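# Close the fridge door with carton and bottles inside

## Task

Get the refrigerator door fully closed with the carton and all three bottles inside it and every bottle upright. The task fails if a glass bottle drops any real distance, if the door is slammed while opening or closing, or if the robot tips over or is left leaning. The result must hold without the robot holding anything in place.

## Robot and tools

Robot: TidyBot++, a single-arm mobile manipulator. The base is 0.54 m long, 0.50 m wide and 0.38 m tall and rolls on four powered casters. It carries one seven-joint arm with a two-finger gripper. The shoulder sits 0.12 m ahead of the base centre at 0.68 m height. Segment lengths are 0.42 m (upper arm), 0.31 m (forearm) and 0.31 m (wrist to the hand point). The arm starts folded with the hand pointing down, and in that pose it reaches up to 0.08 m past the front of the base. Loose objects may occasionally get nudged by something else.

Frames: the base frame has its origin on the floor below the base centre, with x forward, y left and z up. hand_pose is reported in this frame and gives the point between the finger pads. Its z axis runs along the fingers and its y axis is the direction the fingers open. The odometry frame is the base frame as it was at scene start. Heading is positive to the left and runs from -3.142 to 3.142. base_tilt is in degrees, positive when leaning forward or right. Both readings carry roughly 1 degree of fixed bias.

Tool execute_actions: takes actions, a list with zero or one action, plus optional cameras (base_camera, wrist_camera or all; omitted or null means all, [] means none). An action may contain:
- base: exactly one relative move, measured from where the base last reported itself. translate_m is a forward offset in metres (-2 to 2, forward positive). strafe_m is a sideways offset in metres (-2 to 2, left positive). rotate_rad is an in-place turn in radians (-6.3 to 6.3, counter-clockwise from above positive).
- joints: absolute targets given by name. joint_1_rad to joint_7_rad are in radians. gripper_pos runs from 0 (open, about 85 mm gap) to 1 (closed); the gap is about 85 x (1 - gripper_pos) mm. joint_2_rad is limited to ±2.249, joint_4_rad to ±2.579 and joint_6_rad to ±2.099. Joints 1, 3, 5 and 7 accept any angle but take the shorter way round, so a large turn must be sent in steps under half a turn. joint_1_rad positive turns the arm clockwise seen from above, which is opposite to rotate_rad. Starting from the near-initial pose (j1=0, j3=3.14, j5=0), segment angles from vertical are: upper = j2, forearm = j2 - j4, hand = j2 - j4 - j6. Forward reach is the sum of length x sin(angle) and height is the sum of length x cos(angle). With the hand pointing down, joint_7_rad = 1.57 makes the fingers open to the robot's left and right.
- speeds: optional top speeds for this action only. translate_m and strafe_m accept 0.05 to 0.5 m/s; rotate_rad accepts 0.1 to 1.57 rad/s. The defaults are the maximums. Any base move that would take longer than 8.667 s is refused, and no action can last longer than 15 s.
A call with an unknown key or an out-of-range value is rejected and nothing moves. Base and joint motions start together. Any joint or base left out of an action may still be pushing toward its earlier target.

Tool wait: seconds from 0 to 10. Nothing new is commanded. It returns state and images. Tool zoom_image: takes a camera and region [x0,y0,x1,y1] in that camera's latest image pixels, at most 504x504. Tool finished_scene: takes scene (1 or 2) and ends that scene for good, so call it only once the door is shut and stays shut with the robot not holding it. Any reply without a tool call ends everything.

Results: base_status and joint_status report how each motion ended. "done" for the base only means the wheels turned the commanded amount, and slipping or being blocked can hide a short stop. "off_target" means the motion came to rest away from its target and may still be pushing. "contact_stop" and "time_out" mean the old target was dropped and the robot holds where it stopped. "joint command not followed" with a cause means the self-collision check withheld the arm targets; the gripper target is still applied. on_its_own lists changes the call did not command. motor_effort shows percent of maximum, with the peak in brackets, and is noisy. If the gripper reports "done" at 1, it is empty; "off_target" means something is between the fingers. "ARM HIT" means a hard strike against the base or the arm itself. MOTOR HOT appears from 60 °C. At 75 °C an OVER-TEMPERATURE FAULT occurs, the arm sinks, and unreached keys read limit_stop_at_motor_heat, in which case resend them. A torque fault (joints 1–4 at 104.5 N m, joints 5–7 at 51.3 N m) freezes the arm and gripper for 10 s and skips the rest of the call. Warnings at 56.7 and 29.4 N m stop nothing. Once a stop is reported, the later calls in that reply do not run.

Accuracy: friction can leave joints a little off their targets even when status says "done". To correct, send each joint its last command + (desired - read). Do not do this while holding a load, because the arm sags. hand_pose can be 1–2 cm wrong, so trust the camera images. Odometry drifts a few centimetres and degrees over many moves.

Cameras: base_camera is a 644x364 pinhole camera mounted about 0.34 m up, looking forward and down. wrist_camera is a 644x476 fisheye that looks along the hand. Calibration is given in OpenCV form (K, D, T_world_to_cam mapping the base frame to the camera) and has small errors.

Caution: move the door gently and at low speed, because slamming it open or shut fails the task. Keep bottles upright and never let one fall. Do not drive while the arm is caught on something at 0.8 m or higher, since the robot can tip. Horizontal force on a raised hand can lift wheels; to recover, retract the arm or back away. A blocked base keeps pushing hard, so avoid hard shoves. A pointing-down hand can be raised to only about 0.94 m. Scene 2's task is given by finished_scene.

Each tool is called as name([rows], argument=value, ...), one row to a line, values as JSON.

## Session

I'll start by looking at the current state and camera images.

execute_actions(actions=[])

Scene clock: 0.00 s.
base_odometry: x=+0.000 y=+0.000 heading=+0.000 (m, m, rad; odometry frame)
base_tilt: forward=+0.0 right=-0.4 (deg)
base_status: not commanded
joint_positions: joint_1_rad=+0.000 joint_2_rad=-0.374 joint_3_rad=+3.096 joint_4_rad=-2.545 joint_5_rad=+0.034 joint_6_rad=-0.891 joint_7_rad=+1.573 gripper_pos=+0.000
joint_status: not commanded
motor_effort: joint_1_rad=+1 joint_2_rad=+0 joint_3_rad=+1 joint_4_rad=+15 joint_5_rad=+0 joint_6_rad=+1 joint_7_rad=+0 (%)
hand_pose: x=+0.2492 y=-0.0029 z=+0.5856 quat_wxyz=(+0.021, +0.998, +0.033, +0.040) (m; base frame)
pictures: base_camera, wrist_camera
Images, in order (width x height): base_camera 644x364, wrist_camera 644x476.

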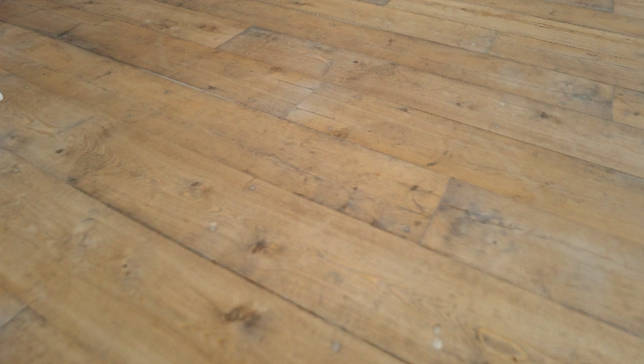

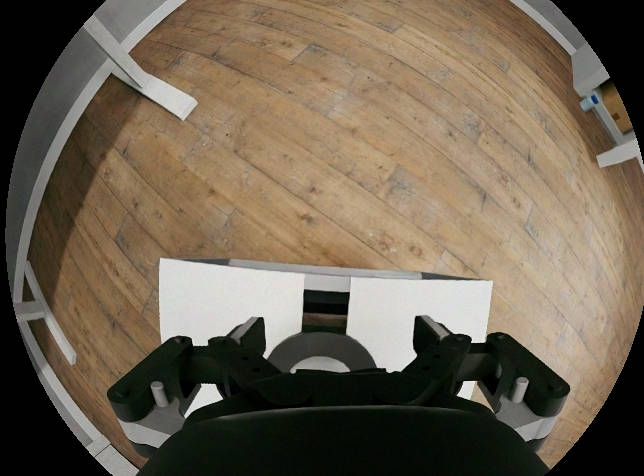

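execute_actions([
  {"base": {"rotate_rad": -1.0}, "joints": {"joint_6_rad": 0.3}},
])

Scene clock: 2.33 s.
base_odometry: x=+0.000 y=+0.000 heading=-0.999 (m, m, rad; odometry frame)
base_tilt: forward=+0.0 right=-0.4 (deg)
base_status: done
joint_positions: joint_1_rad=+0.000 joint_2_rad=-0.374 joint_3_rad=+3.096 joint_4_rad=-2.545 joint_5_rad=+0.034 joint_6_rad=+0.287 joint_7_rad=+1.573 gripper_pos=+0.000
joint_status: all done
motor_effort: joint_1_rad=+1(1) joint_2_rad=-5(5) joint_3_rad=+1(2) joint_4_rad=+19(18) joint_5_rad=-1(0) joint_6_rad=+9(8) joint_7_rad=+0(0) (%)
hand_pose: x=+0.5197 y=+0.0232 z=+0.7994 quat_wxyz=(+0.001, +0.808, +0.039, +0.588) (m; base frame)
pictures: base_camera, wrist_camera
camera_calibration (this result's frames):
wrist_camera: T_world_to_cam=[[0.119721, -0.992601, 0.0202373, -0.0407483], [-0.320645, -0.0579494, -0.945425, 0.980839], [0.939603, 0.106698, -0.32521, -0.0936977], [0, 0, 0, 1]] pos_world=[0.407418, 0.0263896, 0.897663]
Images, in order (width x height): base_camera 644x364, wrist_camera 644x476.

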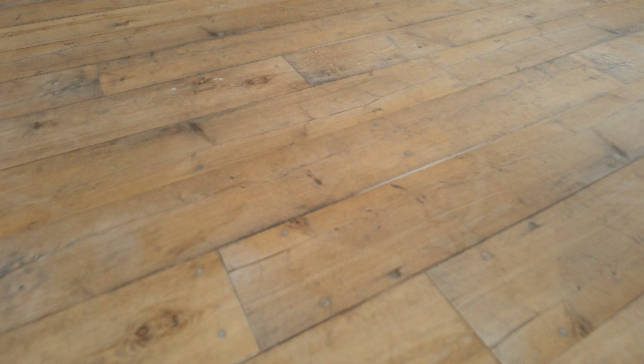

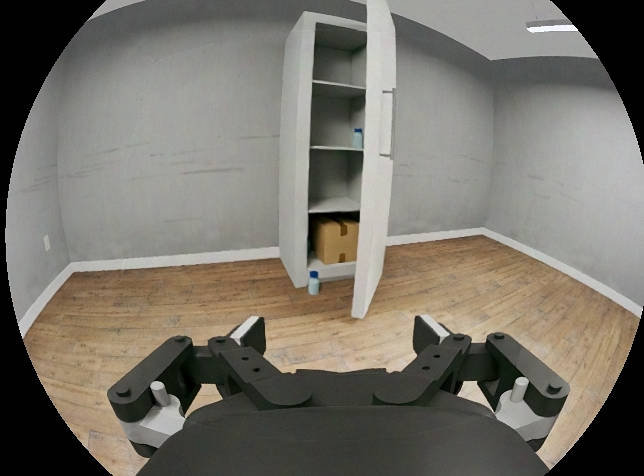

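zoom_image(camera="wrist_camera", region=[240, 0, 440, 330])

Region (240, 0, 440, 330) of wrist_camera's 644x476 image, scaled by 1.527; it fills the left 305 columns of this view, and the rest is white.

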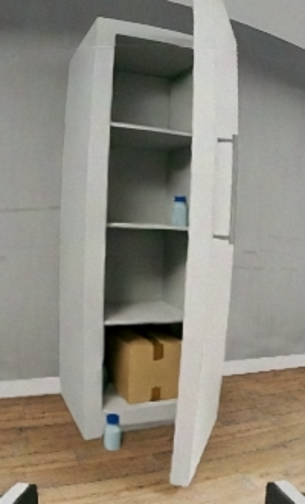

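execute_actions([
  {"base": {"translate_m": 0.8}},
])

Scene clock: 6.00 s.
base_odometry: x=+0.432 y=-0.674 heading=-1.000 (m, m, rad; odometry frame)
base_tilt: forward=+0.0 right=-0.4 (deg)
base_status: done
joint_positions: joint_1_rad=+0.000 joint_2_rad=-0.374 joint_3_rad=+3.096 joint_4_rad=-2.545 joint_5_rad=+0.034 joint_6_rad=+0.287 joint_7_rad=+1.573 gripper_pos=+0.000
joint_status: not commanded
motor_effort: joint_1_rad=+1(0) joint_2_rad=-5(8) joint_3_rad=+0(2) joint_4_rad=+18(19) joint_5_rad=-1(1) joint_6_rad=+8(10) joint_7_rad=+0(0) (%)
hand_pose: x=+0.5197 y=+0.0232 z=+0.7995 quat_wxyz=(+0.001, +0.808, +0.039, +0.588) (m; base frame)
pictures: base_camera, wrist_camera
camera_calibration (this result's frames):
wrist_camera: T_world_to_cam=[[0.119714, -0.992601, 0.0202744, -0.0407728], [-0.320352, -0.0579494, -0.945524, 0.980872], [0.939704, 0.106698, -0.324919, -0.093908], [0, 0, 0, 1]] pos_world=[0.407351, 0.0263895, 0.897752]
Images, in order (width x height): base_camera 644x364, wrist_camera 644x476.

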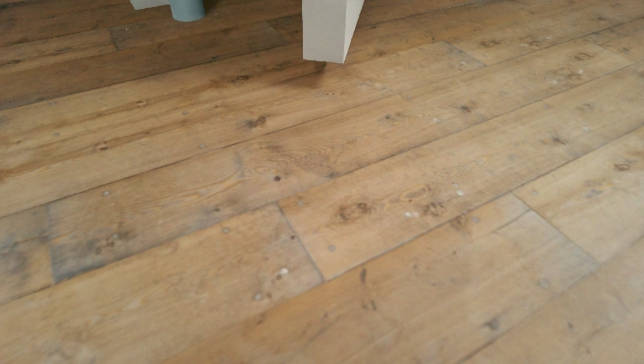

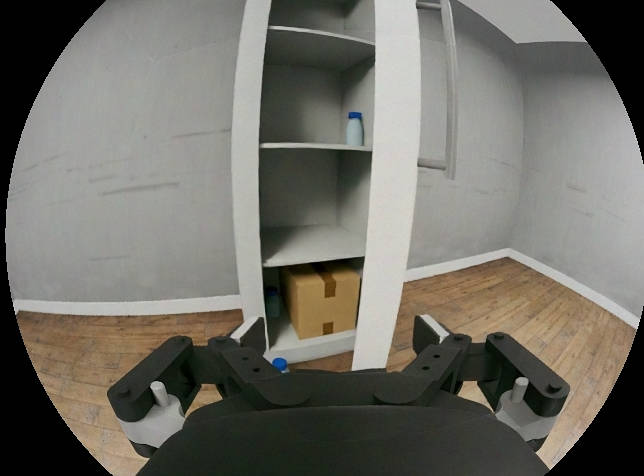

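execute_actions([
  {"base": {"rotate_rad": 0.247}, "joints": {"joint_2_rad": 2.07, "joint_4_rad": -0.97, "joint_6_rad": 1.14, "gripper_pos": 0.0}},
])

Scene clock: 10.43 s.
base_odometry: x=+0.432 y=-0.674 heading=-0.753 (m, m, rad; odometry frame)
base_tilt: forward=+0.1 right=-0.3 (deg)
base_status: done
joint_positions: joint_1_rad=+0.000 joint_2_rad=+2.060 joint_3_rad=+3.096 joint_4_rad=-0.992 joint_5_rad=+0.034 joint_6_rad=+1.105 joint_7_rad=+1.573 gripper_pos=+0.000
joint_status: all done
motor_effort: joint_1_rad=+1(1) joint_2_rad=-42(52) joint_3_rad=-1(1) joint_4_rad=+7(19) joint_5_rad=-1(2) joint_6_rad=+9(9) joint_7_rad=+0(0) (%)
hand_pose: x=+0.8086 y=+0.0211 z=+0.0579 quat_wxyz=(-0.018, +0.826, -0.004, +0.563) (m; base frame)
pictures: base_camera, wrist_camera
camera_calibration (this result's frames):
wrist_camera: T_world_to_cam=[[0.06972, -0.995499, -0.0641978, -0.0169949], [-0.380681, 0.0329336, -0.92412, 0.417661], [0.922074, 0.0888685, -0.376672, -0.588511], [0, 0, 0, 1]] pos_world=[0.702831, 0.0216266, 0.163203]
Images, in order (width x height): base_camera 644x364, wrist_camera 644x476.

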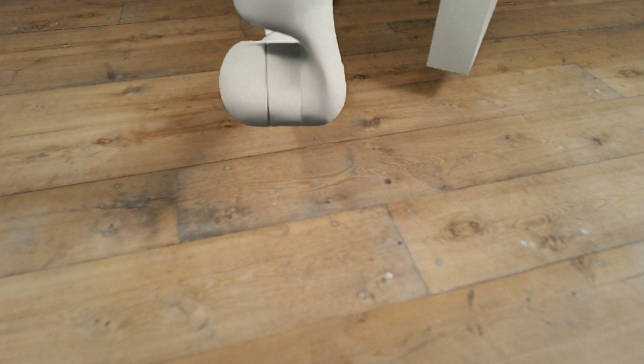

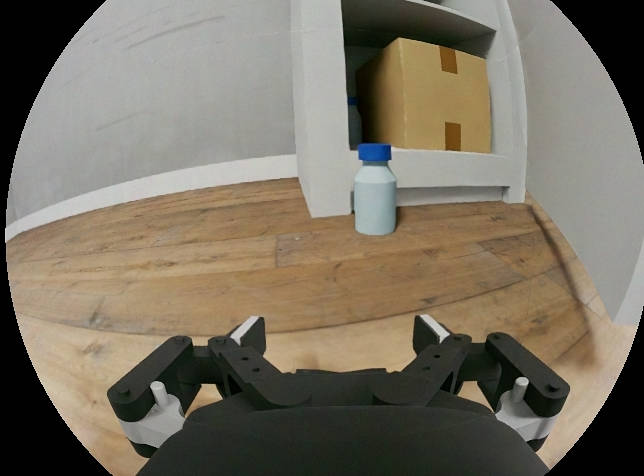

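execute_actions([
  {"base": {"strafe_m": -0.045}},
], cameras=[])

execute_actions([
  {"base": {"translate_m": 0.2}},
])

Scene clock: 11.57 s.
base_odometry: x=+0.401 y=-0.707 heading=-0.752 (m, m, rad; odometry frame)
base_tilt: forward=+0.0 right=-0.3 (deg)
base_status: done
joint_positions: joint_1_rad=+0.003 joint_2_rad=+2.060 joint_3_rad=+3.096 joint_4_rad=-0.992 joint_5_rad=+0.034 joint_6_rad=+1.105 joint_7_rad=+1.573 gripper_pos=+0.000
joint_status: not commanded
motor_effort: joint_1_rad=+1(3) joint_2_rad=-42(42) joint_3_rad=-1(2) joint_4_rad=+7(7) joint_5_rad=-1(0) joint_6_rad=+8(9) joint_7_rad=+0(0) (%)
hand_pose: x=+0.8088 y=+0.0191 z=+0.0581 quat_wxyz=(-0.017, +0.826, -0.005, +0.563) (m; base frame)
pictures: none
No camera images: the call's "cameras" was empty. Leave "cameras" out to get every camera's image.

Scene clock: 13.20 s.
base_odometry: x=+0.547 y=-0.844 heading=-0.753 (m, m, rad; odometry frame)
base_tilt: forward=+0.1 right=-0.4 (deg)
base_status: done
joint_positions: joint_1_rad=+0.003 joint_2_rad=+2.062 joint_3_rad=+3.096 joint_4_rad=-0.984 joint_5_rad=+0.034 joint_6_rad=+1.107 joint_7_rad=+1.573 gripper_pos=+0.000
joint_status: not commanded
motor_effort: joint_1_rad=+1(3) joint_2_rad=-42(44) joint_3_rad=-1(1) joint_4_rad=+7(8) joint_5_rad=-1(0) joint_6_rad=+9(9) joint_7_rad=+0(0) (%)
hand_pose: x=+0.8110 y=+0.0190 z=+0.0593 quat_wxyz=(-0.017, +0.824, -0.005, +0.566) (m; base frame)
pictures: base_camera, wrist_camera
camera_calibration (this result's frames):
wrist_camera: T_world_to_cam=[[0.0670653, -0.995726, -0.0634991, -0.0170496], [-0.373445, 0.0339656, -0.92703, 0.414296], [0.925225, 0.085885, -0.369571, -0.592859], [0, 0, 0, 1]] pos_world=[0.704388, 0.0198691, 0.163879]
Images, in order (width x height): base_camera 644x364, wrist_camera 644x476.

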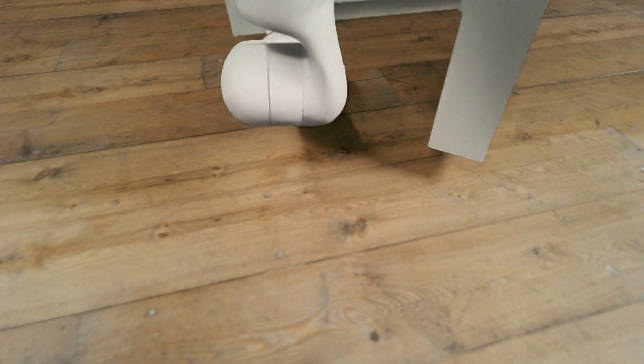

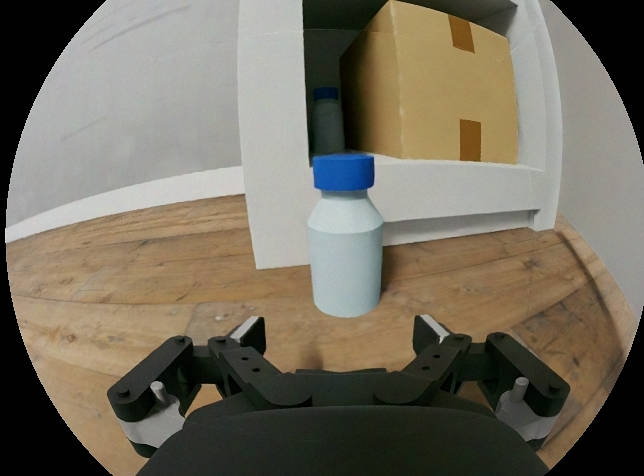

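execute_actions([
  {"base": {"translate_m": 0.11}, "speeds": {"translate_m": 0.15}},
], cameras=["wrist_camera"])

Scene clock: 14.67 s.
base_odometry: x=+0.627 y=-0.919 heading=-0.753 (m, m, rad; odometry frame)
base_tilt: forward=+0.1 right=-0.4 (deg)
base_status: done
joint_positions: joint_1_rad=+0.003 joint_2_rad=+2.065 joint_3_rad=+3.096 joint_4_rad=-0.983 joint_5_rad=+0.034 joint_6_rad=+1.107 joint_7_rad=+1.573 gripper_pos=+0.000
joint_status: not commanded
motor_effort: joint_1_rad=+1(4) joint_2_rad=-42(45) joint_3_rad=+0(2) joint_4_rad=+7(8) joint_5_rad=-1(0) joint_6_rad=+8(9) joint_7_rad=+0(0) (%)
hand_pose: x=+0.8096 y=+0.0190 z=+0.0577 quat_wxyz=(-0.017, +0.825, -0.005, +0.565) (m; base frame)
pictures: wrist_camera
camera_calibration (this result's frames):
wrist_camera: T_world_to_cam=[[0.0669102, -0.995729, -0.0636151, -0.0169444], [-0.375225, 0.0339661, -0.926311, 0.413667], [0.924516, 0.0858497, -0.37135, -0.591523], [0, 0, 0, 1]] pos_world=[0.703225, 0.0198594, 0.162445]
Images, in order (width x height): wrist_camera 644x476.

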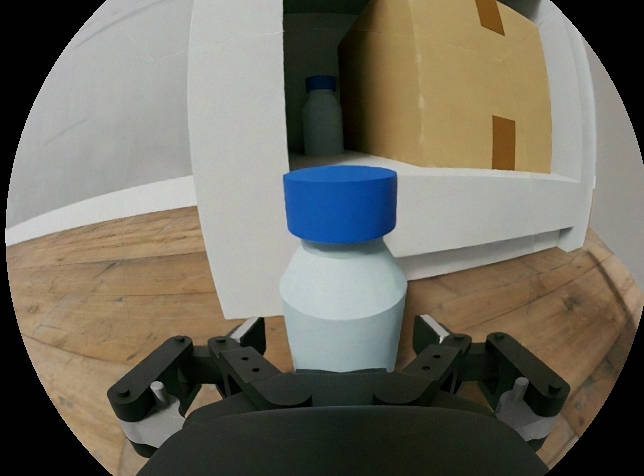

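The bottle is between the fingers. Closing the gripper.

execute_actions([
  {"joints": {"gripper_pos": 1.0}},
], cameras=["wrist_camera"])

Scene clock: 15.83 s.
base_odometry: x=+0.627 y=-0.919 heading=-0.753 (m, m, rad; odometry frame)
base_tilt: forward=+0.0 right=-0.4 (deg)
base_status: not commanded
joint_positions: joint_1_rad=+0.003 joint_2_rad=+2.065 joint_3_rad=+3.096 joint_4_rad=-0.983 joint_5_rad=+0.034 joint_6_rad=+1.110 joint_7_rad=+1.573 gripper_pos=+0.303
joint_status: gripper_pos off_target (ended at +0.303, target +1.000)
motor_effort: joint_1_rad=+1(1) joint_2_rad=-43(43) joint_3_rad=-1(2) joint_4_rad=+8(8) joint_5_rad=-1(0) joint_6_rad=+9(9) joint_7_rad=+1(0) (%)
hand_pose: x=+0.8099 y=+0.0190 z=+0.0586 quat_wxyz=(-0.017, +0.824, -0.005, +0.566) (m; base frame)
pictures: wrist_camera
camera_calibration (this result's frames):
wrist_camera: T_world_to_cam=[[0.0669976, -0.995735, -0.0634271, -0.0170208], [-0.372169, 0.0340419, -0.92754, 0.412239], [0.925744, 0.0857486, -0.368301, -0.592649], [0, 0, 0, 1]] pos_world=[0.703204, 0.0198373, 0.163015]
Images, in order (width x height): wrist_camera 644x476.

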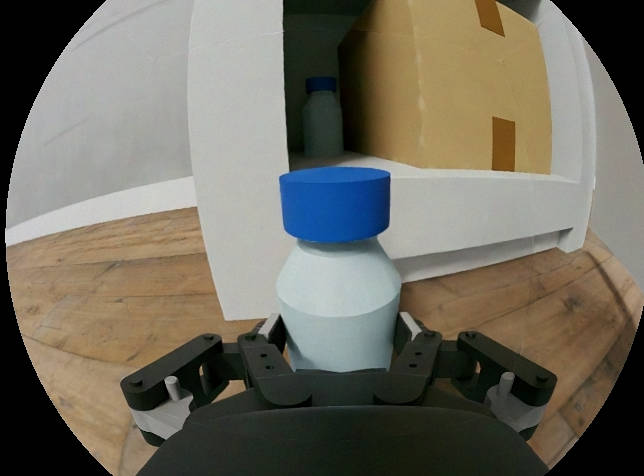

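execute_actions([
  {"joints": {"joint_2_rad": 0.32, "joint_4_rad": -2.28, "joint_6_rad": 0.66, "gripper_pos": 1.0}},
])

Scene clock: 19.10 s.
base_odometry: x=+0.627 y=-0.919 heading=-0.753 (m, m, rad; odometry frame)
base_tilt: forward=+0.0 right=-0.3 (deg)
base_status: not commanded
joint_positions: joint_1_rad=+0.003 joint_2_rad=+0.334 joint_3_rad=+3.099 joint_4_rad=-2.260 joint_5_rad=+0.032 joint_6_rad=+0.695 joint_7_rad=+1.573 gripper_pos=+0.999
joint_status: all done
motor_effort: joint_1_rad=+1(6) joint_2_rad=-27(61) joint_3_rad=+0(6) joint_4_rad=+14(20) joint_5_rad=-1(4) joint_6_rad=+9(24) joint_7_rad=+0(0) (%)
hand_pose: x=+0.7141 y=+0.0295 z=+0.7108 quat_wxyz=(-0.017, +0.813, +0.028, +0.582) (m; base frame)
pictures: base_camera, wrist_camera
camera_calibration (this result's frames):
wrist_camera: T_world_to_cam=[[0.122417, -0.992231, -0.0221842, -0.0277664], [-0.335649, -0.0203551, -0.941767, 0.966799], [0.933999, 0.122734, -0.335533, -0.294913], [0, 0, 0, 1]] pos_world=[0.603353, 0.0283245, 0.810931]
Images, in order (width x height): base_camera 644x364, wrist_camera 644x476.

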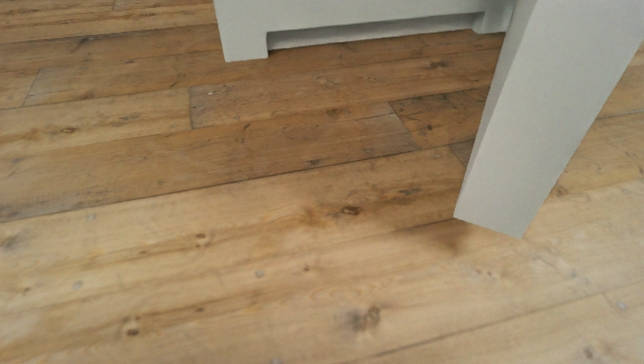

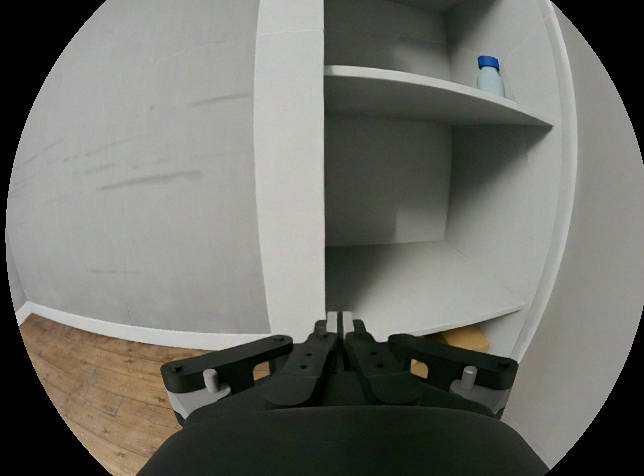

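execute_actions([
  {"joints": {"joint_6_rad": -0.3, "gripper_pos": 0.0}},
])

Scene clock: 20.47 s.
base_odometry: x=+0.627 y=-0.919 heading=-0.753 (m, m, rad; odometry frame)
base_tilt: forward=+0.0 right=-0.4 (deg)
base_status: not commanded
joint_positions: joint_1_rad=+0.003 joint_2_rad=+0.332 joint_3_rad=+3.099 joint_4_rad=-2.268 joint_5_rad=+0.032 joint_6_rad=-0.285 joint_7_rad=+1.573 gripper_pos=+0.000
joint_status: all done
motor_effort: joint_1_rad=+0(1) joint_2_rad=-23(27) joint_3_rad=+0(0) joint_4_rad=+10(13) joint_5_rad=-1(1) joint_6_rad=+2(9) joint_7_rad=+0(0) (%)
hand_pose: x=+0.4963 y=+0.0151 z=+0.5095 quat_wxyz=(-0.003, +0.991, +0.033, +0.128) (m; base frame)
pictures: base_camera, wrist_camera
camera_calibration (this result's frames):
wrist_camera: T_world_to_cam=[[0.0758473, -0.995323, -0.0598272, 0.0224607], [-0.969012, -0.0594308, -0.239759, 0.661053], [0.235082, 0.0761584, -0.968987, 0.513], [0, 0, 0, 1]] pos_world=[0.518267, 0.0225733, 0.656928]
Images, in order (width x height): base_camera 644x364, wrist_camera 644x476.

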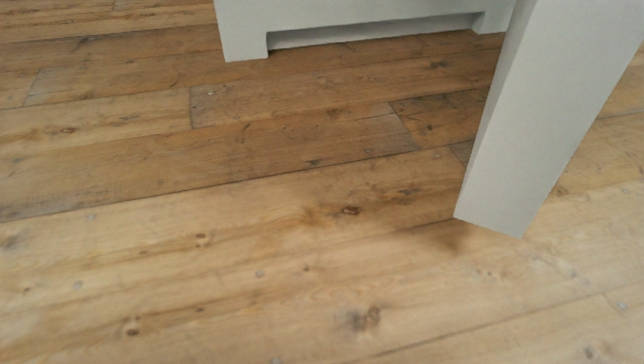

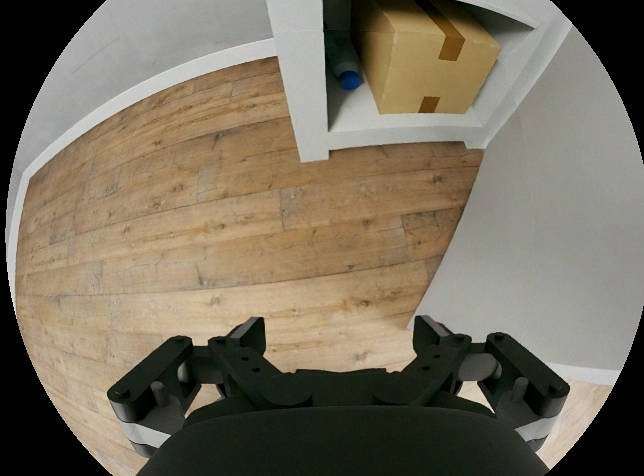

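zoom_image(camera="wrist_camera", region=[260, 0, 520, 170])

Region (260, 0, 520, 170) of wrist_camera's 644x476 image, scaled by 1.938; it fills the top 330 rows of this view, and the rest is white.

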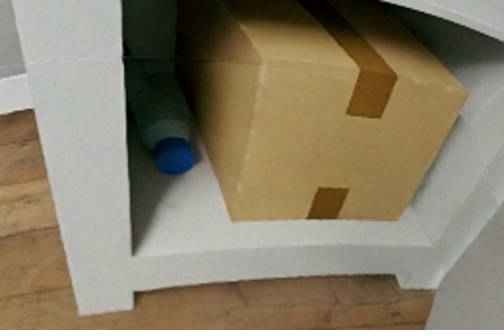

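execute_actions([
  {"joints": {"joint_2_rad": 1.9, "joint_4_rad": -0.89, "joint_6_rad": 1.06, "gripper_pos": 0.0}},
])

Scene clock: 24.67 s.
base_odometry: x=+0.627 y=-0.919 heading=-0.753 (m, m, rad; odometry frame)
base_tilt: forward=+0.1 right=-0.4 (deg)
base_status: not commanded
joint_positions: joint_1_rad=+0.006 joint_2_rad=+1.926 joint_3_rad=+3.100 joint_4_rad=-0.940 joint_5_rad=+0.033 joint_6_rad=+1.019 joint_7_rad=+1.574 gripper_pos=+0.000
joint_status: joint_4_rad off_target (ended at -0.940, target -0.890); the others done
motor_effort: joint_1_rad=+2(5) joint_2_rad=-56(60) joint_3_rad=-1(5) joint_4_rad=+15(40) joint_5_rad=-2(4) joint_6_rad=+10(26) joint_7_rad=+0(4) (%)
hand_pose: x=+0.8991 y=+0.0149 z=+0.1495 quat_wxyz=(-0.015, +0.797, -0.004, +0.604) (m; base frame)
pictures: base_camera, wrist_camera
camera_calibration (this result's frames):
wrist_camera: T_world_to_cam=[[0.0707762, -0.99616, -0.0515325, -0.0264216], [-0.285834, 0.0292416, -0.957833, 0.456855], [0.955662, 0.0825215, -0.282667, -0.681095], [0, 0, 0, 1]] pos_world=[0.783351, 0.0165256, 0.243706]
Images, in order (width x height): base_camera 644x364, wrist_camera 644x476.

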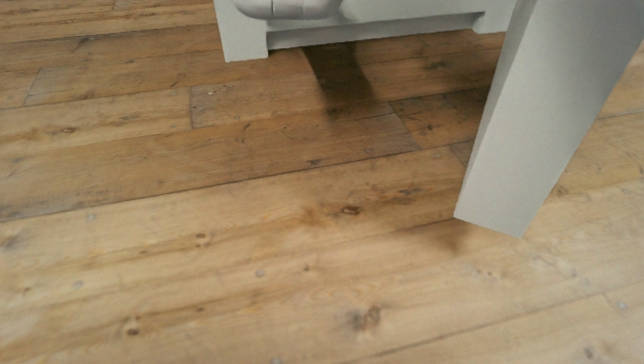

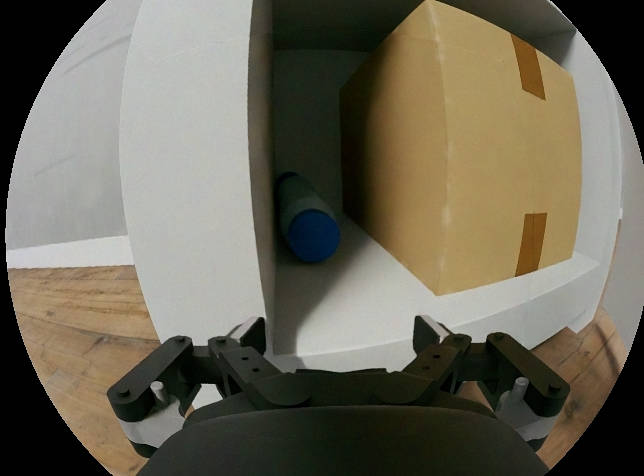

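execute_actions([
  {"base": {"translate_m": -0.1}, "joints": {"joint_1_rad": 0.16, "joint_5_rad": -0.45, "joint_2_rad": 1.8, "joint_4_rad": -1.0, "joint_6_rad": 1.05}},
])

Scene clock: 26.90 s.
base_odometry: x=+0.554 y=-0.850 heading=-0.753 (m, m, rad; odometry frame)
base_tilt: forward=+0.0 right=-0.3 (deg)
base_status: done
joint_positions: joint_1_rad=+0.163 joint_2_rad=+1.804 joint_3_rad=+3.100 joint_4_rad=-0.981 joint_5_rad=-0.435 joint_6_rad=+1.021 joint_7_rad=+1.574 gripper_pos=+0.000
joint_status: all done
motor_effort: joint_1_rad=+0(5) joint_2_rad=-50(55) joint_3_rad=+1(1) joint_4_rad=+11(15) joint_5_rad=+0(4) joint_6_rad=+9(10) joint_7_rad=+0(0) (%)
hand_pose: x=+0.8932 y=-0.2282 z=+0.2183 quat_wxyz=(+0.109, +0.734, -0.280, +0.609) (m; base frame)
pictures: base_camera, wrist_camera
camera_calibration (this result's frames):
wrist_camera: T_world_to_cam=[[-0.490324, -0.847613, -0.202815, 0.303466], [-0.109352, 0.290702, -0.950544, 0.428638], [0.864653, -0.443896, -0.235227, -0.685109], [0, 0, 0, 1]] pos_world=[0.78805, -0.171501, 0.307831]
Images, in order (width x height): base_camera 644x364, wrist_camera 644x476.

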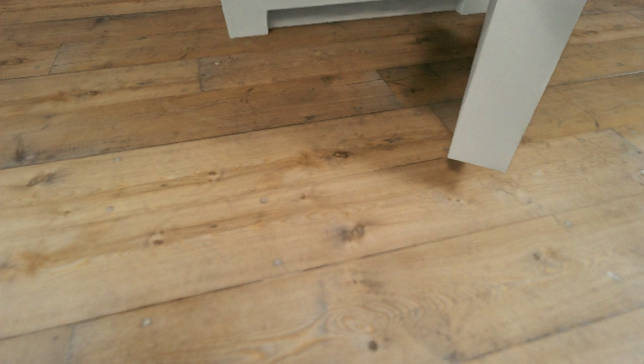

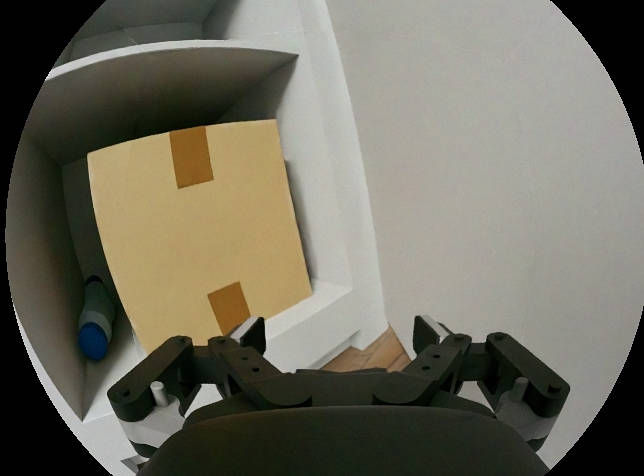

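execute_actions([
  {"joints": {"joint_1_rad": 0.16, "joint_5_rad": 0.5}},
], cameras=["wrist_camera"])

Scene clock: 28.27 s.
base_odometry: x=+0.554 y=-0.850 heading=-0.753 (m, m, rad; odometry frame)
base_tilt: forward=+0.0 right=-0.4 (deg)
base_status: not commanded
joint_positions: joint_1_rad=+0.162 joint_2_rad=+1.804 joint_3_rad=+3.100 joint_4_rad=-0.982 joint_5_rad=+0.500 joint_6_rad=+1.021 joint_7_rad=+1.574 gripper_pos=+0.000
joint_status: all done
motor_effort: joint_1_rad=+0(2) joint_2_rad=-49(51) joint_3_rad=-3(3) joint_4_rad=+11(11) joint_5_rad=-2(2) joint_6_rad=+9(9) joint_7_rad=+0(0) (%)
hand_pose: x=+0.9263 y=+0.0095 z=+0.2247 quat_wxyz=(-0.042, +0.762, +0.157, +0.626) (m; base frame)
pictures: wrist_camera
camera_calibration (this result's frames):
wrist_camera: T_world_to_cam=[[0.350102, -0.929865, 0.113042, -0.326171], [-0.181854, -0.185857, -0.965602, 0.444254], [0.918889, 0.317502, -0.234169, -0.664416], [0, 0, 0, 1]] pos_world=[0.805507, -0.00977463, 0.310258]
Images, in order (width x height): wrist_camera 644x476.

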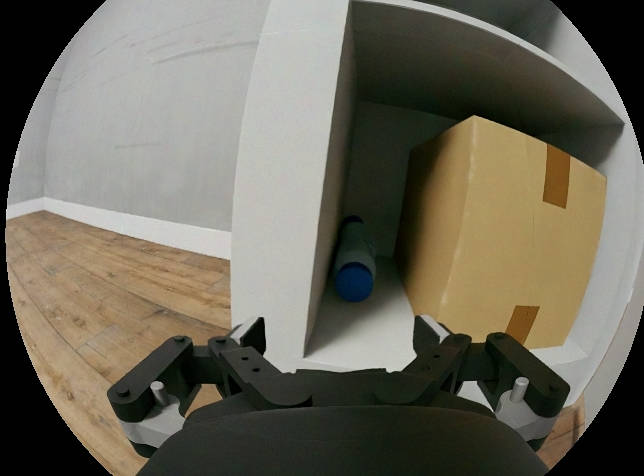

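execute_actions([
  {"base": {"strafe_m": -0.04}, "joints": {"gripper_pos": 0.15}},
], cameras=[])

execute_actions([
  {"base": {"translate_m": 0.1}},
], cameras=["wrist_camera"])

Scene clock: 29.70 s.
base_odometry: x=+0.527 y=-0.879 heading=-0.753 (m, m, rad; odometry frame)
base_tilt: forward=+0.1 right=-0.3 (deg)
base_status: done
joint_positions: joint_1_rad=+0.164 joint_2_rad=+1.804 joint_3_rad=+3.100 joint_4_rad=-0.982 joint_5_rad=+0.500 joint_6_rad=+1.021 joint_7_rad=+1.574 gripper_pos=+0.150
joint_status: all done
motor_effort: joint_1_rad=+0(3) joint_2_rad=-50(51) joint_3_rad=-3(4) joint_4_rad=+10(11) joint_5_rad=-2(2) joint_6_rad=+9(9) joint_7_rad=+0(0) (%)
hand_pose: x=+0.9263 y=+0.0079 z=+0.2247 quat_wxyz=(-0.041, +0.763, +0.157, +0.626) (m; base frame)
pictures: none
No camera images: the call's "cameras" was empty. Leave "cameras" out to get every camera's image.

Scene clock: 30.97 s.
base_odometry: x=+0.600 y=-0.948 heading=-0.754 (m, m, rad; odometry frame)
base_tilt: forward=+0.0 right=-0.3 (deg)
base_status: done
joint_positions: joint_1_rad=+0.164 joint_2_rad=+1.802 joint_3_rad=+3.100 joint_4_rad=-0.984 joint_5_rad=+0.500 joint_6_rad=+1.021 joint_7_rad=+1.574 gripper_pos=+0.150
joint_status: not commanded
motor_effort: joint_1_rad=+1(1) joint_2_rad=-50(53) joint_3_rad=-2(3) joint_4_rad=+10(12) joint_5_rad=-2(2) joint_6_rad=+9(9) joint_7_rad=+0(0) (%)
hand_pose: x=+0.9264 y=+0.0080 z=+0.2252 quat_wxyz=(-0.041, +0.763, +0.157, +0.626) (m; base frame)
pictures: wrist_camera
camera_calibration (this result's frames):
wrist_camera: T_world_to_cam=[[0.348334, -0.930543, 0.112932, -0.326071], [-0.182393, -0.18546, -0.965576, 0.444987], [0.919454, 0.315745, -0.234327, -0.664339], [0, 0, 0, 1]] pos_world=[0.805573, -0.0111336, 0.31082]
Images, in order (width x height): wrist_camera 644x476.

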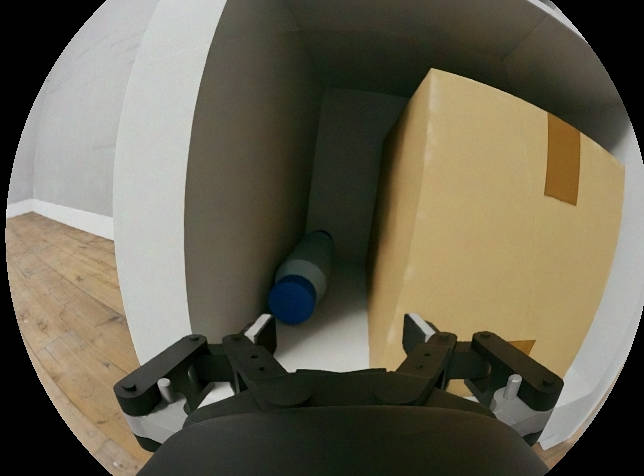

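execute_actions([
  {"base": {"strafe_m": 0.04}},
], cameras=["wrist_camera"])

Scene clock: 31.97 s.
base_odometry: x=+0.627 y=-0.919 heading=-0.754 (m, m, rad; odometry frame)
base_tilt: forward=+0.0 right=-0.4 (deg)
base_status: done
joint_positions: joint_1_rad=+0.155 joint_2_rad=+1.802 joint_3_rad=+3.100 joint_4_rad=-0.984 joint_5_rad=+0.500 joint_6_rad=+1.021 joint_7_rad=+1.574 gripper_pos=+0.150
joint_status: not commanded
motor_effort: joint_1_rad=+1(4) joint_2_rad=-50(51) joint_3_rad=-3(4) joint_4_rad=+11(11) joint_5_rad=-3(3) joint_6_rad=+9(9) joint_7_rad=+0(0) (%)
hand_pose: x=+0.9263 y=+0.0154 z=+0.2252 quat_wxyz=(-0.044, +0.762, +0.160, +0.626) (m; base frame)
pictures: wrist_camera
camera_calibration (this result's frames):
wrist_camera: T_world_to_cam=[[0.356912, -0.927286, 0.112932, -0.327092], [-0.180672, -0.187136, -0.965576, 0.444782], [0.916499, 0.324222, -0.234326, -0.663987], [0, 0, 0, 1]] pos_world=[0.805647, -0.00479334, 0.310821]
Images, in order (width x height): wrist_camera 644x476.

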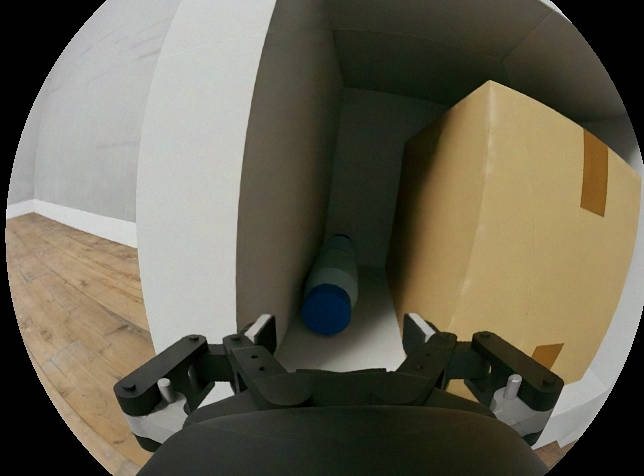

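execute_actions([
  {"base": {"translate_m": 0.06}},
], cameras=[])

execute_actions([
  {"base": {"strafe_m": 0.02}},
], cameras=[])

execute_actions([
  {"base": {"translate_m": 0.06}},
], cameras=[])

execute_actions([
  {"base": {"strafe_m": 0.02}},
])

Scene clock: 33.17 s.
base_odometry: x=+0.671 y=-0.960 heading=-0.754 (m, m, rad; odometry frame)
base_tilt: forward=+0.1 right=-0.4 (deg)
base_status: done
joint_positions: joint_1_rad=+0.163 joint_2_rad=+1.802 joint_3_rad=+3.101 joint_4_rad=-0.987 joint_5_rad=+0.500 joint_6_rad=+1.021 joint_7_rad=+1.574 gripper_pos=+0.150
joint_status: not commanded
motor_effort: joint_1_rad=+1(9) joint_2_rad=-50(55) joint_3_rad=-3(6) joint_4_rad=+10(13) joint_5_rad=-2(2) joint_6_rad=+9(11) joint_7_rad=+0(0) (%)
hand_pose: x=+0.9251 y=+0.0087 z=+0.2239 quat_wxyz=(-0.042, +0.764, +0.157, +0.625) (m; base frame)
pictures: none
No camera images: the call's "cameras" was empty. Leave "cameras" out to get every camera's image.

Scene clock: 33.93 s.
base_odometry: x=+0.685 y=-0.946 heading=-0.754 (m, m, rad; odometry frame)
base_tilt: forward=+0.1 right=-0.3 (deg)
base_status: done
joint_positions: joint_1_rad=+0.173 joint_2_rad=+1.802 joint_3_rad=+3.101 joint_4_rad=-0.987 joint_5_rad=+0.498 joint_6_rad=+1.021 joint_7_rad=+1.574 gripper_pos=+0.150
joint_status: not commanded
motor_effort: joint_1_rad=-3(8) joint_2_rad=-49(50) joint_3_rad=-4(5) joint_4_rad=+10(11) joint_5_rad=+0(3) joint_6_rad=+9(10) joint_7_rad=+0(0) (%)
hand_pose: x=+0.9253 y=+0.0001 z=+0.2239 quat_wxyz=(-0.038, +0.765, +0.152, +0.625) (m; base frame)
pictures: none
No camera images: the call's "cameras" was empty. Leave "cameras" out to get every camera's image.

Scene clock: 35.00 s.
base_odometry: x=+0.729 y=-0.986 heading=-0.754 (m, m, rad; odometry frame)
base_tilt: forward=+0.0 right=-0.4 (deg)
base_status: done
joint_positions: joint_1_rad=+0.159 joint_2_rad=+1.802 joint_3_rad=+3.101 joint_4_rad=-0.990 joint_5_rad=+0.498 joint_6_rad=+1.021 joint_7_rad=+1.574 gripper_pos=+0.150
joint_status: not commanded
motor_effort: joint_1_rad=+3(5) joint_2_rad=-51(54) joint_3_rad=-1(4) joint_4_rad=+11(14) joint_5_rad=-3(4) joint_6_rad=+9(10) joint_7_rad=+0(0) (%)
hand_pose: x=+0.9240 y=+0.0116 z=+0.2225 quat_wxyz=(-0.043, +0.764, +0.158, +0.624) (m; base frame)
pictures: none
No camera images: the call's "cameras" was empty. Leave "cameras" out to get every camera's image.

Scene clock: 35.77 s.
base_odometry: x=+0.743 y=-0.972 heading=-0.754 (m, m, rad; odometry frame)
base_tilt: forward=+0.0 right=-0.3 (deg)
base_status: done
joint_positions: joint_1_rad=+0.179 joint_2_rad=+1.802 joint_3_rad=+3.101 joint_4_rad=-0.990 joint_5_rad=+0.498 joint_6_rad=+1.021 joint_7_rad=+1.574 gripper_pos=+0.150
joint_status: not commanded
motor_effort: joint_1_rad=-3(5) joint_2_rad=-48(50) joint_3_rad=-4(4) joint_4_rad=+10(11) joint_5_rad=+0(1) joint_6_rad=+9(10) joint_7_rad=+0(0) (%)
hand_pose: x=+0.9241 y=-0.0046 z=+0.2225 quat_wxyz=(-0.037, +0.766, +0.150, +0.624) (m; base frame)
pictures: base_camera, wrist_camera
camera_calibration (this result's frames):
wrist_camera: T_world_to_cam=[[0.333419, -0.936358, 0.109839, -0.322181], [-0.191907, -0.181474, -0.964489, 0.448137], [0.92304, 0.3005, -0.2402, -0.660981], [0, 0, 0, 1]] pos_world=[0.803534, -0.0217263, 0.308843]
Images, in order (width x height): base_camera 644x364, wrist_camera 644x476.

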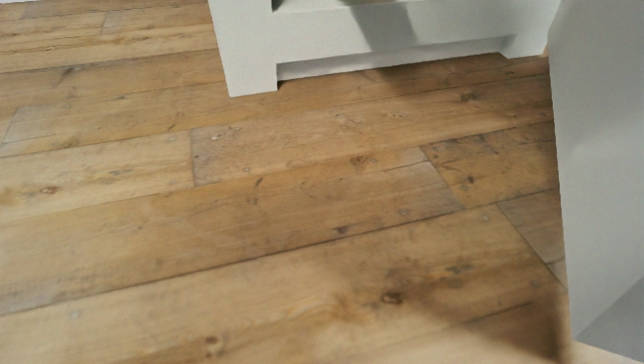

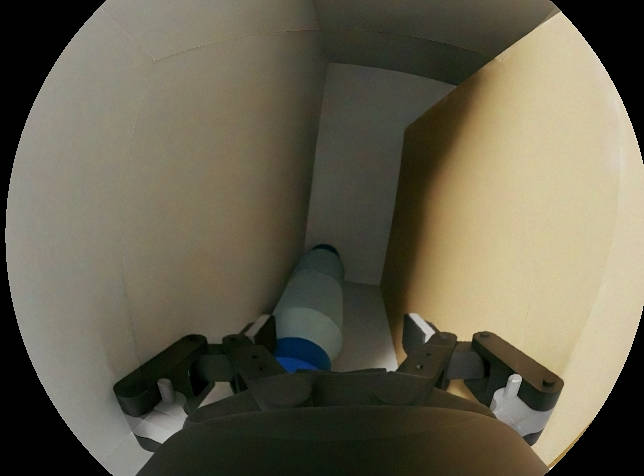

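execute_actions([
  {"joints": {"joint_2_rad": 1.865, "joint_6_rad": 1.11}},
], cameras=["wrist_camera"])

Scene clock: 36.73 s.
base_odometry: x=+0.743 y=-0.972 heading=-0.754 (m, m, rad; odometry frame)
base_tilt: forward=+0.1 right=-0.4 (deg)
base_status: not commanded
joint_positions: joint_1_rad=+0.187 joint_2_rad=+1.827 joint_3_rad=+3.101 joint_4_rad=-0.990 joint_5_rad=+0.498 joint_6_rad=+1.078 joint_7_rad=+1.574 gripper_pos=+0.150
joint_status: all done
motor_effort: joint_1_rad=-8(8) joint_2_rad=-45(48) joint_3_rad=-5(5) joint_4_rad=+7(10) joint_5_rad=+3(3) joint_6_rad=+9(10) joint_7_rad=+0(0) (%)
hand_pose: x=+0.9157 y=-0.0062 z=+0.2201 quat_wxyz=(-0.042, +0.756, +0.144, +0.637) (m; base frame)
pictures: wrist_camera
camera_calibration (this result's frames):
wrist_camera: T_world_to_cam=[[0.328866, -0.938964, 0.100962, -0.314536], [-0.163579, -0.161931, -0.97315, 0.42002], [0.930101, 0.303521, -0.206849, -0.667162], [0, 0, 0, 1]] pos_world=[0.792675, -0.0248264, 0.302497]
Images, in order (width x height): wrist_camera 644x476.

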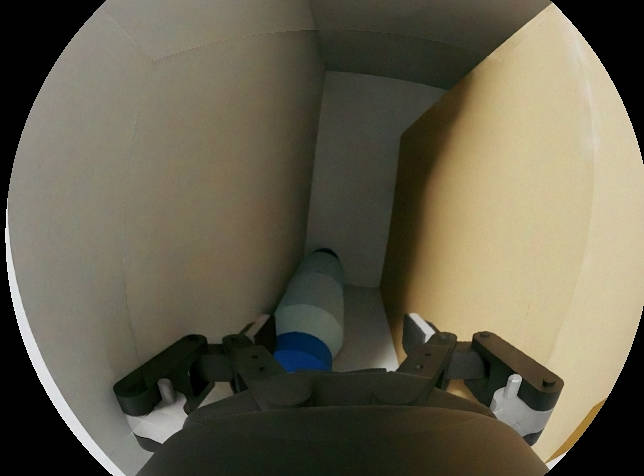

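execute_actions([
  {"joints": {"joint_2_rad": 1.92, "joint_6_rad": 1.08}},
], cameras=["wrist_camera"])

Scene clock: 37.73 s.
base_odometry: x=+0.743 y=-0.972 heading=-0.754 (m, m, rad; odometry frame)
base_tilt: forward=+0.0 right=-0.4 (deg)
base_status: not commanded
joint_positions: joint_1_rad=+0.197 joint_2_rad=+1.875 joint_3_rad=+3.101 joint_4_rad=-0.990 joint_5_rad=+0.488 joint_6_rad=+1.078 joint_7_rad=+1.574 gripper_pos=+0.150
joint_status: joint_2_rad off_target (ended at +1.875, target +1.920); the others done
motor_effort: joint_1_rad=-10(10) joint_2_rad=-43(46) joint_3_rad=-5(5) joint_4_rad=+6(8) joint_5_rad=+4(4) joint_6_rad=+9(10) joint_7_rad=+0(1) (%)
hand_pose: x=+0.8939 y=-0.0117 z=+0.1836 quat_wxyz=(-0.044, +0.772, +0.132, +0.620) (m; base frame)
pictures: wrist_camera
camera_calibration (this result's frames):
wrist_camera: T_world_to_cam=[[0.315523, -0.945968, 0.0747607, -0.292213], [-0.211487, -0.146906, -0.966277, 0.421793], [0.925051, 0.289072, -0.246412, -0.641151], [0, 0, 0, 1]] pos_world=[0.774501, -0.0291215, 0.271428]
Images, in order (width x height): wrist_camera 644x476.

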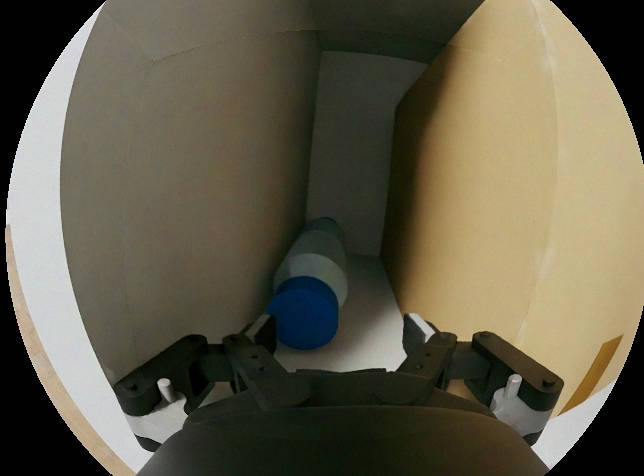

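execute_actions([
  {"joints": {"gripper_pos": 0.0}},
], cameras=[])

execute_actions([
  {"base": {"translate_m": 0.035}, "speeds": {"translate_m": 0.05}},
], cameras=["wrist_camera"])

Scene clock: 38.40 s.
base_odometry: x=+0.743 y=-0.972 heading=-0.754 (m, m, rad; odometry frame)
base_tilt: forward=+0.1 right=-0.4 (deg)
base_status: not commanded
joint_positions: joint_1_rad=+0.202 joint_2_rad=+1.875 joint_3_rad=+3.101 joint_4_rad=-0.990 joint_5_rad=+0.480 joint_6_rad=+1.078 joint_7_rad=+1.574 gripper_pos=+0.001
joint_status: all done
motor_effort: joint_1_rad=-10(11) joint_2_rad=-42(44) joint_3_rad=-5(5) joint_4_rad=+6(6) joint_5_rad=+5(7) joint_6_rad=+9(11) joint_7_rad=+1(1) (%)
hand_pose: x=+0.8943 y=-0.0175 z=+0.1836 quat_wxyz=(-0.041, +0.773, +0.126, +0.621) (m; base frame)
pictures: none
No camera images: the call's "cameras" was empty. Leave "cameras" out to get every camera's image.

Scene clock: 39.57 s.
base_odometry: x=+0.769 y=-0.996 heading=-0.754 (m, m, rad; odometry frame)
base_tilt: forward=+0.1 right=-0.3 (deg)
base_status: done
joint_positions: joint_1_rad=+0.198 joint_2_rad=+1.899 joint_3_rad=+3.101 joint_4_rad=-0.990 joint_5_rad=+0.480 joint_6_rad=+1.078 joint_7_rad=+1.574 gripper_pos=+0.000
joint_status: not commanded
motor_effort: joint_1_rad=-4(10) joint_2_rad=-45(48) joint_3_rad=-3(5) joint_4_rad=+8(10) joint_5_rad=+1(5) joint_6_rad=+9(10) joint_7_rad=+1(1) (%)
hand_pose: x=+0.8826 y=-0.0121 z=+0.1656 quat_wxyz=(-0.045, +0.780, +0.126, +0.612) (m; base frame)
pictures: wrist_camera
camera_calibration (this result's frames):
wrist_camera: T_world_to_cam=[[0.308844, -0.949158, 0.0609484, -0.279479], [-0.235233, -0.138318, -0.962046, 0.422379], [0.921564, 0.282785, -0.265992, -0.628733], [0, 0, 0, 1]] pos_world=[0.765091, -0.0290504, 0.256144]
Images, in order (width x height): wrist_camera 644x476.

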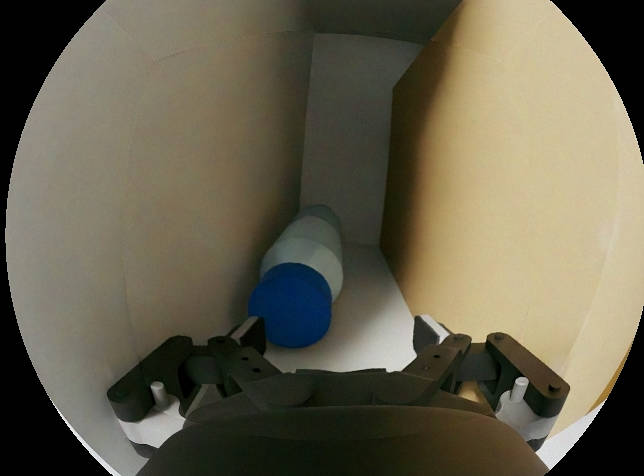

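execute_actions([
  {"base": {"translate_m": -0.02}, "joints": {"joint_2_rad": 1.79, "joint_6_rad": 1.05}},
], cameras=[])

execute_actions([
  {"base": {"translate_m": 0.08}, "speeds": {"translate_m": 0.1}},
], cameras=[])

execute_actions([
  {"base": {"strafe_m": 0.03}, "speeds": {"strafe_m": 0.1}},
])

Scene clock: 43.20 s.
base_odometry: x=+0.754 y=-0.982 heading=-0.754 (m, m, rad; odometry frame)
base_tilt: forward=+0.1 right=-0.4 (deg)
base_status: done
joint_positions: joint_1_rad=+0.182 joint_2_rad=+1.817 joint_3_rad=+3.101 joint_4_rad=-0.997 joint_5_rad=+0.480 joint_6_rad=+1.076 joint_7_rad=+1.574 gripper_pos=+0.000
joint_status: all done
motor_effort: joint_1_rad=+0(9) joint_2_rad=-51(52) joint_3_rad=-3(5) joint_4_rad=+11(12) joint_5_rad=-2(6) joint_6_rad=+10(10) joint_7_rad=+1(1) (%)
hand_pose: x=+0.9190 y=-0.0066 z=+0.2253 quat_wxyz=(-0.040, +0.756, +0.138, +0.638) (m; base frame)
pictures: none
No camera images: the call's "cameras" was empty. Leave "cameras" out to get every camera's image.

Scene clock: 46.20 s.
base_odometry: x=+0.781 y=-1.007 heading=-0.754 (m, m, rad; odometry frame)
base_tilt: forward=+0.0 right=-0.4 (deg)
base_status: translate_m time_out (by the wheels' count: +0.036 of +0.080)
joint_positions: joint_1_rad=+0.169 joint_2_rad=+1.810 joint_3_rad=+3.101 joint_4_rad=-0.997 joint_5_rad=+0.480 joint_6_rad=+1.071 joint_7_rad=+1.574 gripper_pos=+0.000
joint_status: not commanded
motor_effort: joint_1_rad=-4(7) joint_2_rad=-51(60) joint_3_rad=-4(5) joint_4_rad=+11(14) joint_5_rad=+1(5) joint_6_rad=+10(13) joint_7_rad=+0(1) (%)
hand_pose: x=+0.9222 y=+0.0029 z=+0.2298 quat_wxyz=(-0.043, +0.755, +0.144, +0.639) (m; base frame)
pictures: none
No camera images: the call's "cameras" was empty. Leave "cameras" out to get every camera's image.

not run: a stop came earlier in this reply.

execute_actions(actions=[])

Scene clock: 46.23 s.
base_odometry: x=+0.781 y=-1.007 heading=-0.754 (m, m, rad; odometry frame)
base_tilt: forward=+0.0 right=-0.3 (deg)
base_status: translate_m time_out (by the wheels' count: +0.036 of +0.080)
joint_positions: joint_1_rad=+0.169 joint_2_rad=+1.810 joint_3_rad=+3.101 joint_4_rad=-0.997 joint_5_rad=+0.480 joint_6_rad=+1.071 joint_7_rad=+1.574 gripper_pos=+0.000
joint_status: not commanded
motor_effort: joint_1_rad=+0(7) joint_2_rad=-51(60) joint_3_rad=-4(5) joint_4_rad=+11(14) joint_5_rad=-2(5) joint_6_rad=+10(13) joint_7_rad=+0(1) (%)
hand_pose: x=+0.9222 y=+0.0026 z=+0.2298 quat_wxyz=(-0.042, +0.755, +0.143, +0.639) (m; base frame)
pictures: base_camera, wrist_camera
camera_calibration (this result's frames):
wrist_camera: T_world_to_cam=[[0.3293, -0.938876, 0.10036, -0.30972], [-0.158692, -0.159807, -0.974309, 0.427778], [0.930794, 0.304914, -0.201617, -0.67569], [0, 0, 0, 1]] pos_world=[0.798804, -0.0163994, 0.311641]
Images, in order (width x height): base_camera 644x364, wrist_camera 644x476.

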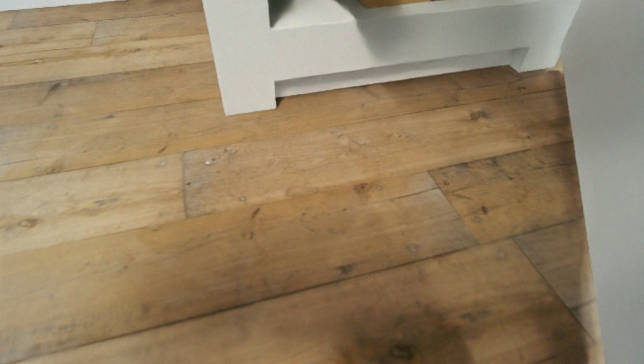

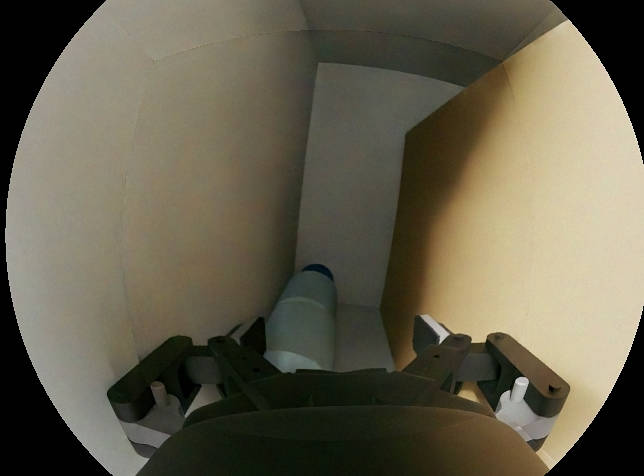

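execute_actions([
  {"base": {"strafe_m": 0.01}, "joints": {"joint_2_rad": 1.9, "joint_6_rad": 1.1}},
], cameras=["wrist_camera"])

Scene clock: 47.43 s.
base_odometry: x=+0.788 y=-1.000 heading=-0.755 (m, m, rad; odometry frame)
base_tilt: forward=+0.1 right=-0.4 (deg)
base_status: done
joint_positions: joint_1_rad=+0.187 joint_2_rad=+1.850 joint_3_rad=+3.101 joint_4_rad=-0.992 joint_5_rad=+0.480 joint_6_rad=+1.076 joint_7_rad=+1.574 gripper_pos=+0.000
joint_status: joint_2_rad off_target (ended at +1.850, target +1.900); the others done
motor_effort: joint_1_rad=-8(8) joint_2_rad=-43(49) joint_3_rad=-5(6) joint_4_rad=+6(10) joint_5_rad=+4(4) joint_6_rad=+8(10) joint_7_rad=+0(1) (%)
hand_pose: x=+0.9060 y=-0.0083 z=+0.2020 quat_wxyz=(-0.042, +0.765, +0.134, +0.628) (m; base frame)
pictures: wrist_camera
camera_calibration (this result's frames):
wrist_camera: T_world_to_cam=[[0.315825, -0.945103, 0.0838745, -0.296263], [-0.190354, -0.149715, -0.970232, 0.424258], [0.929527, 0.290458, -0.227188, -0.656675], [0, 0, 0, 1]] pos_world=[0.784723, -0.0257443, 0.287289]
Images, in order (width x height): wrist_camera 644x476.

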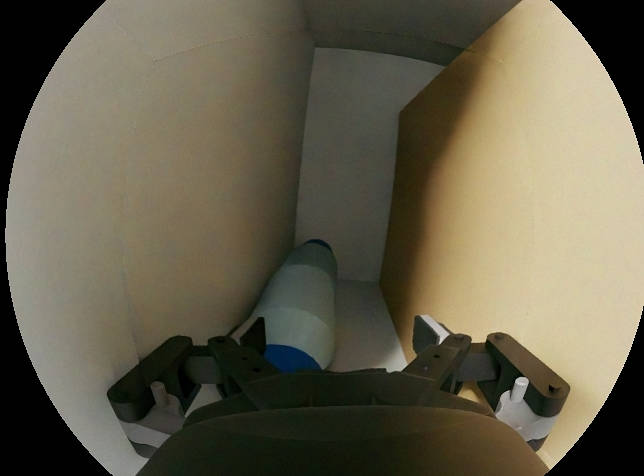

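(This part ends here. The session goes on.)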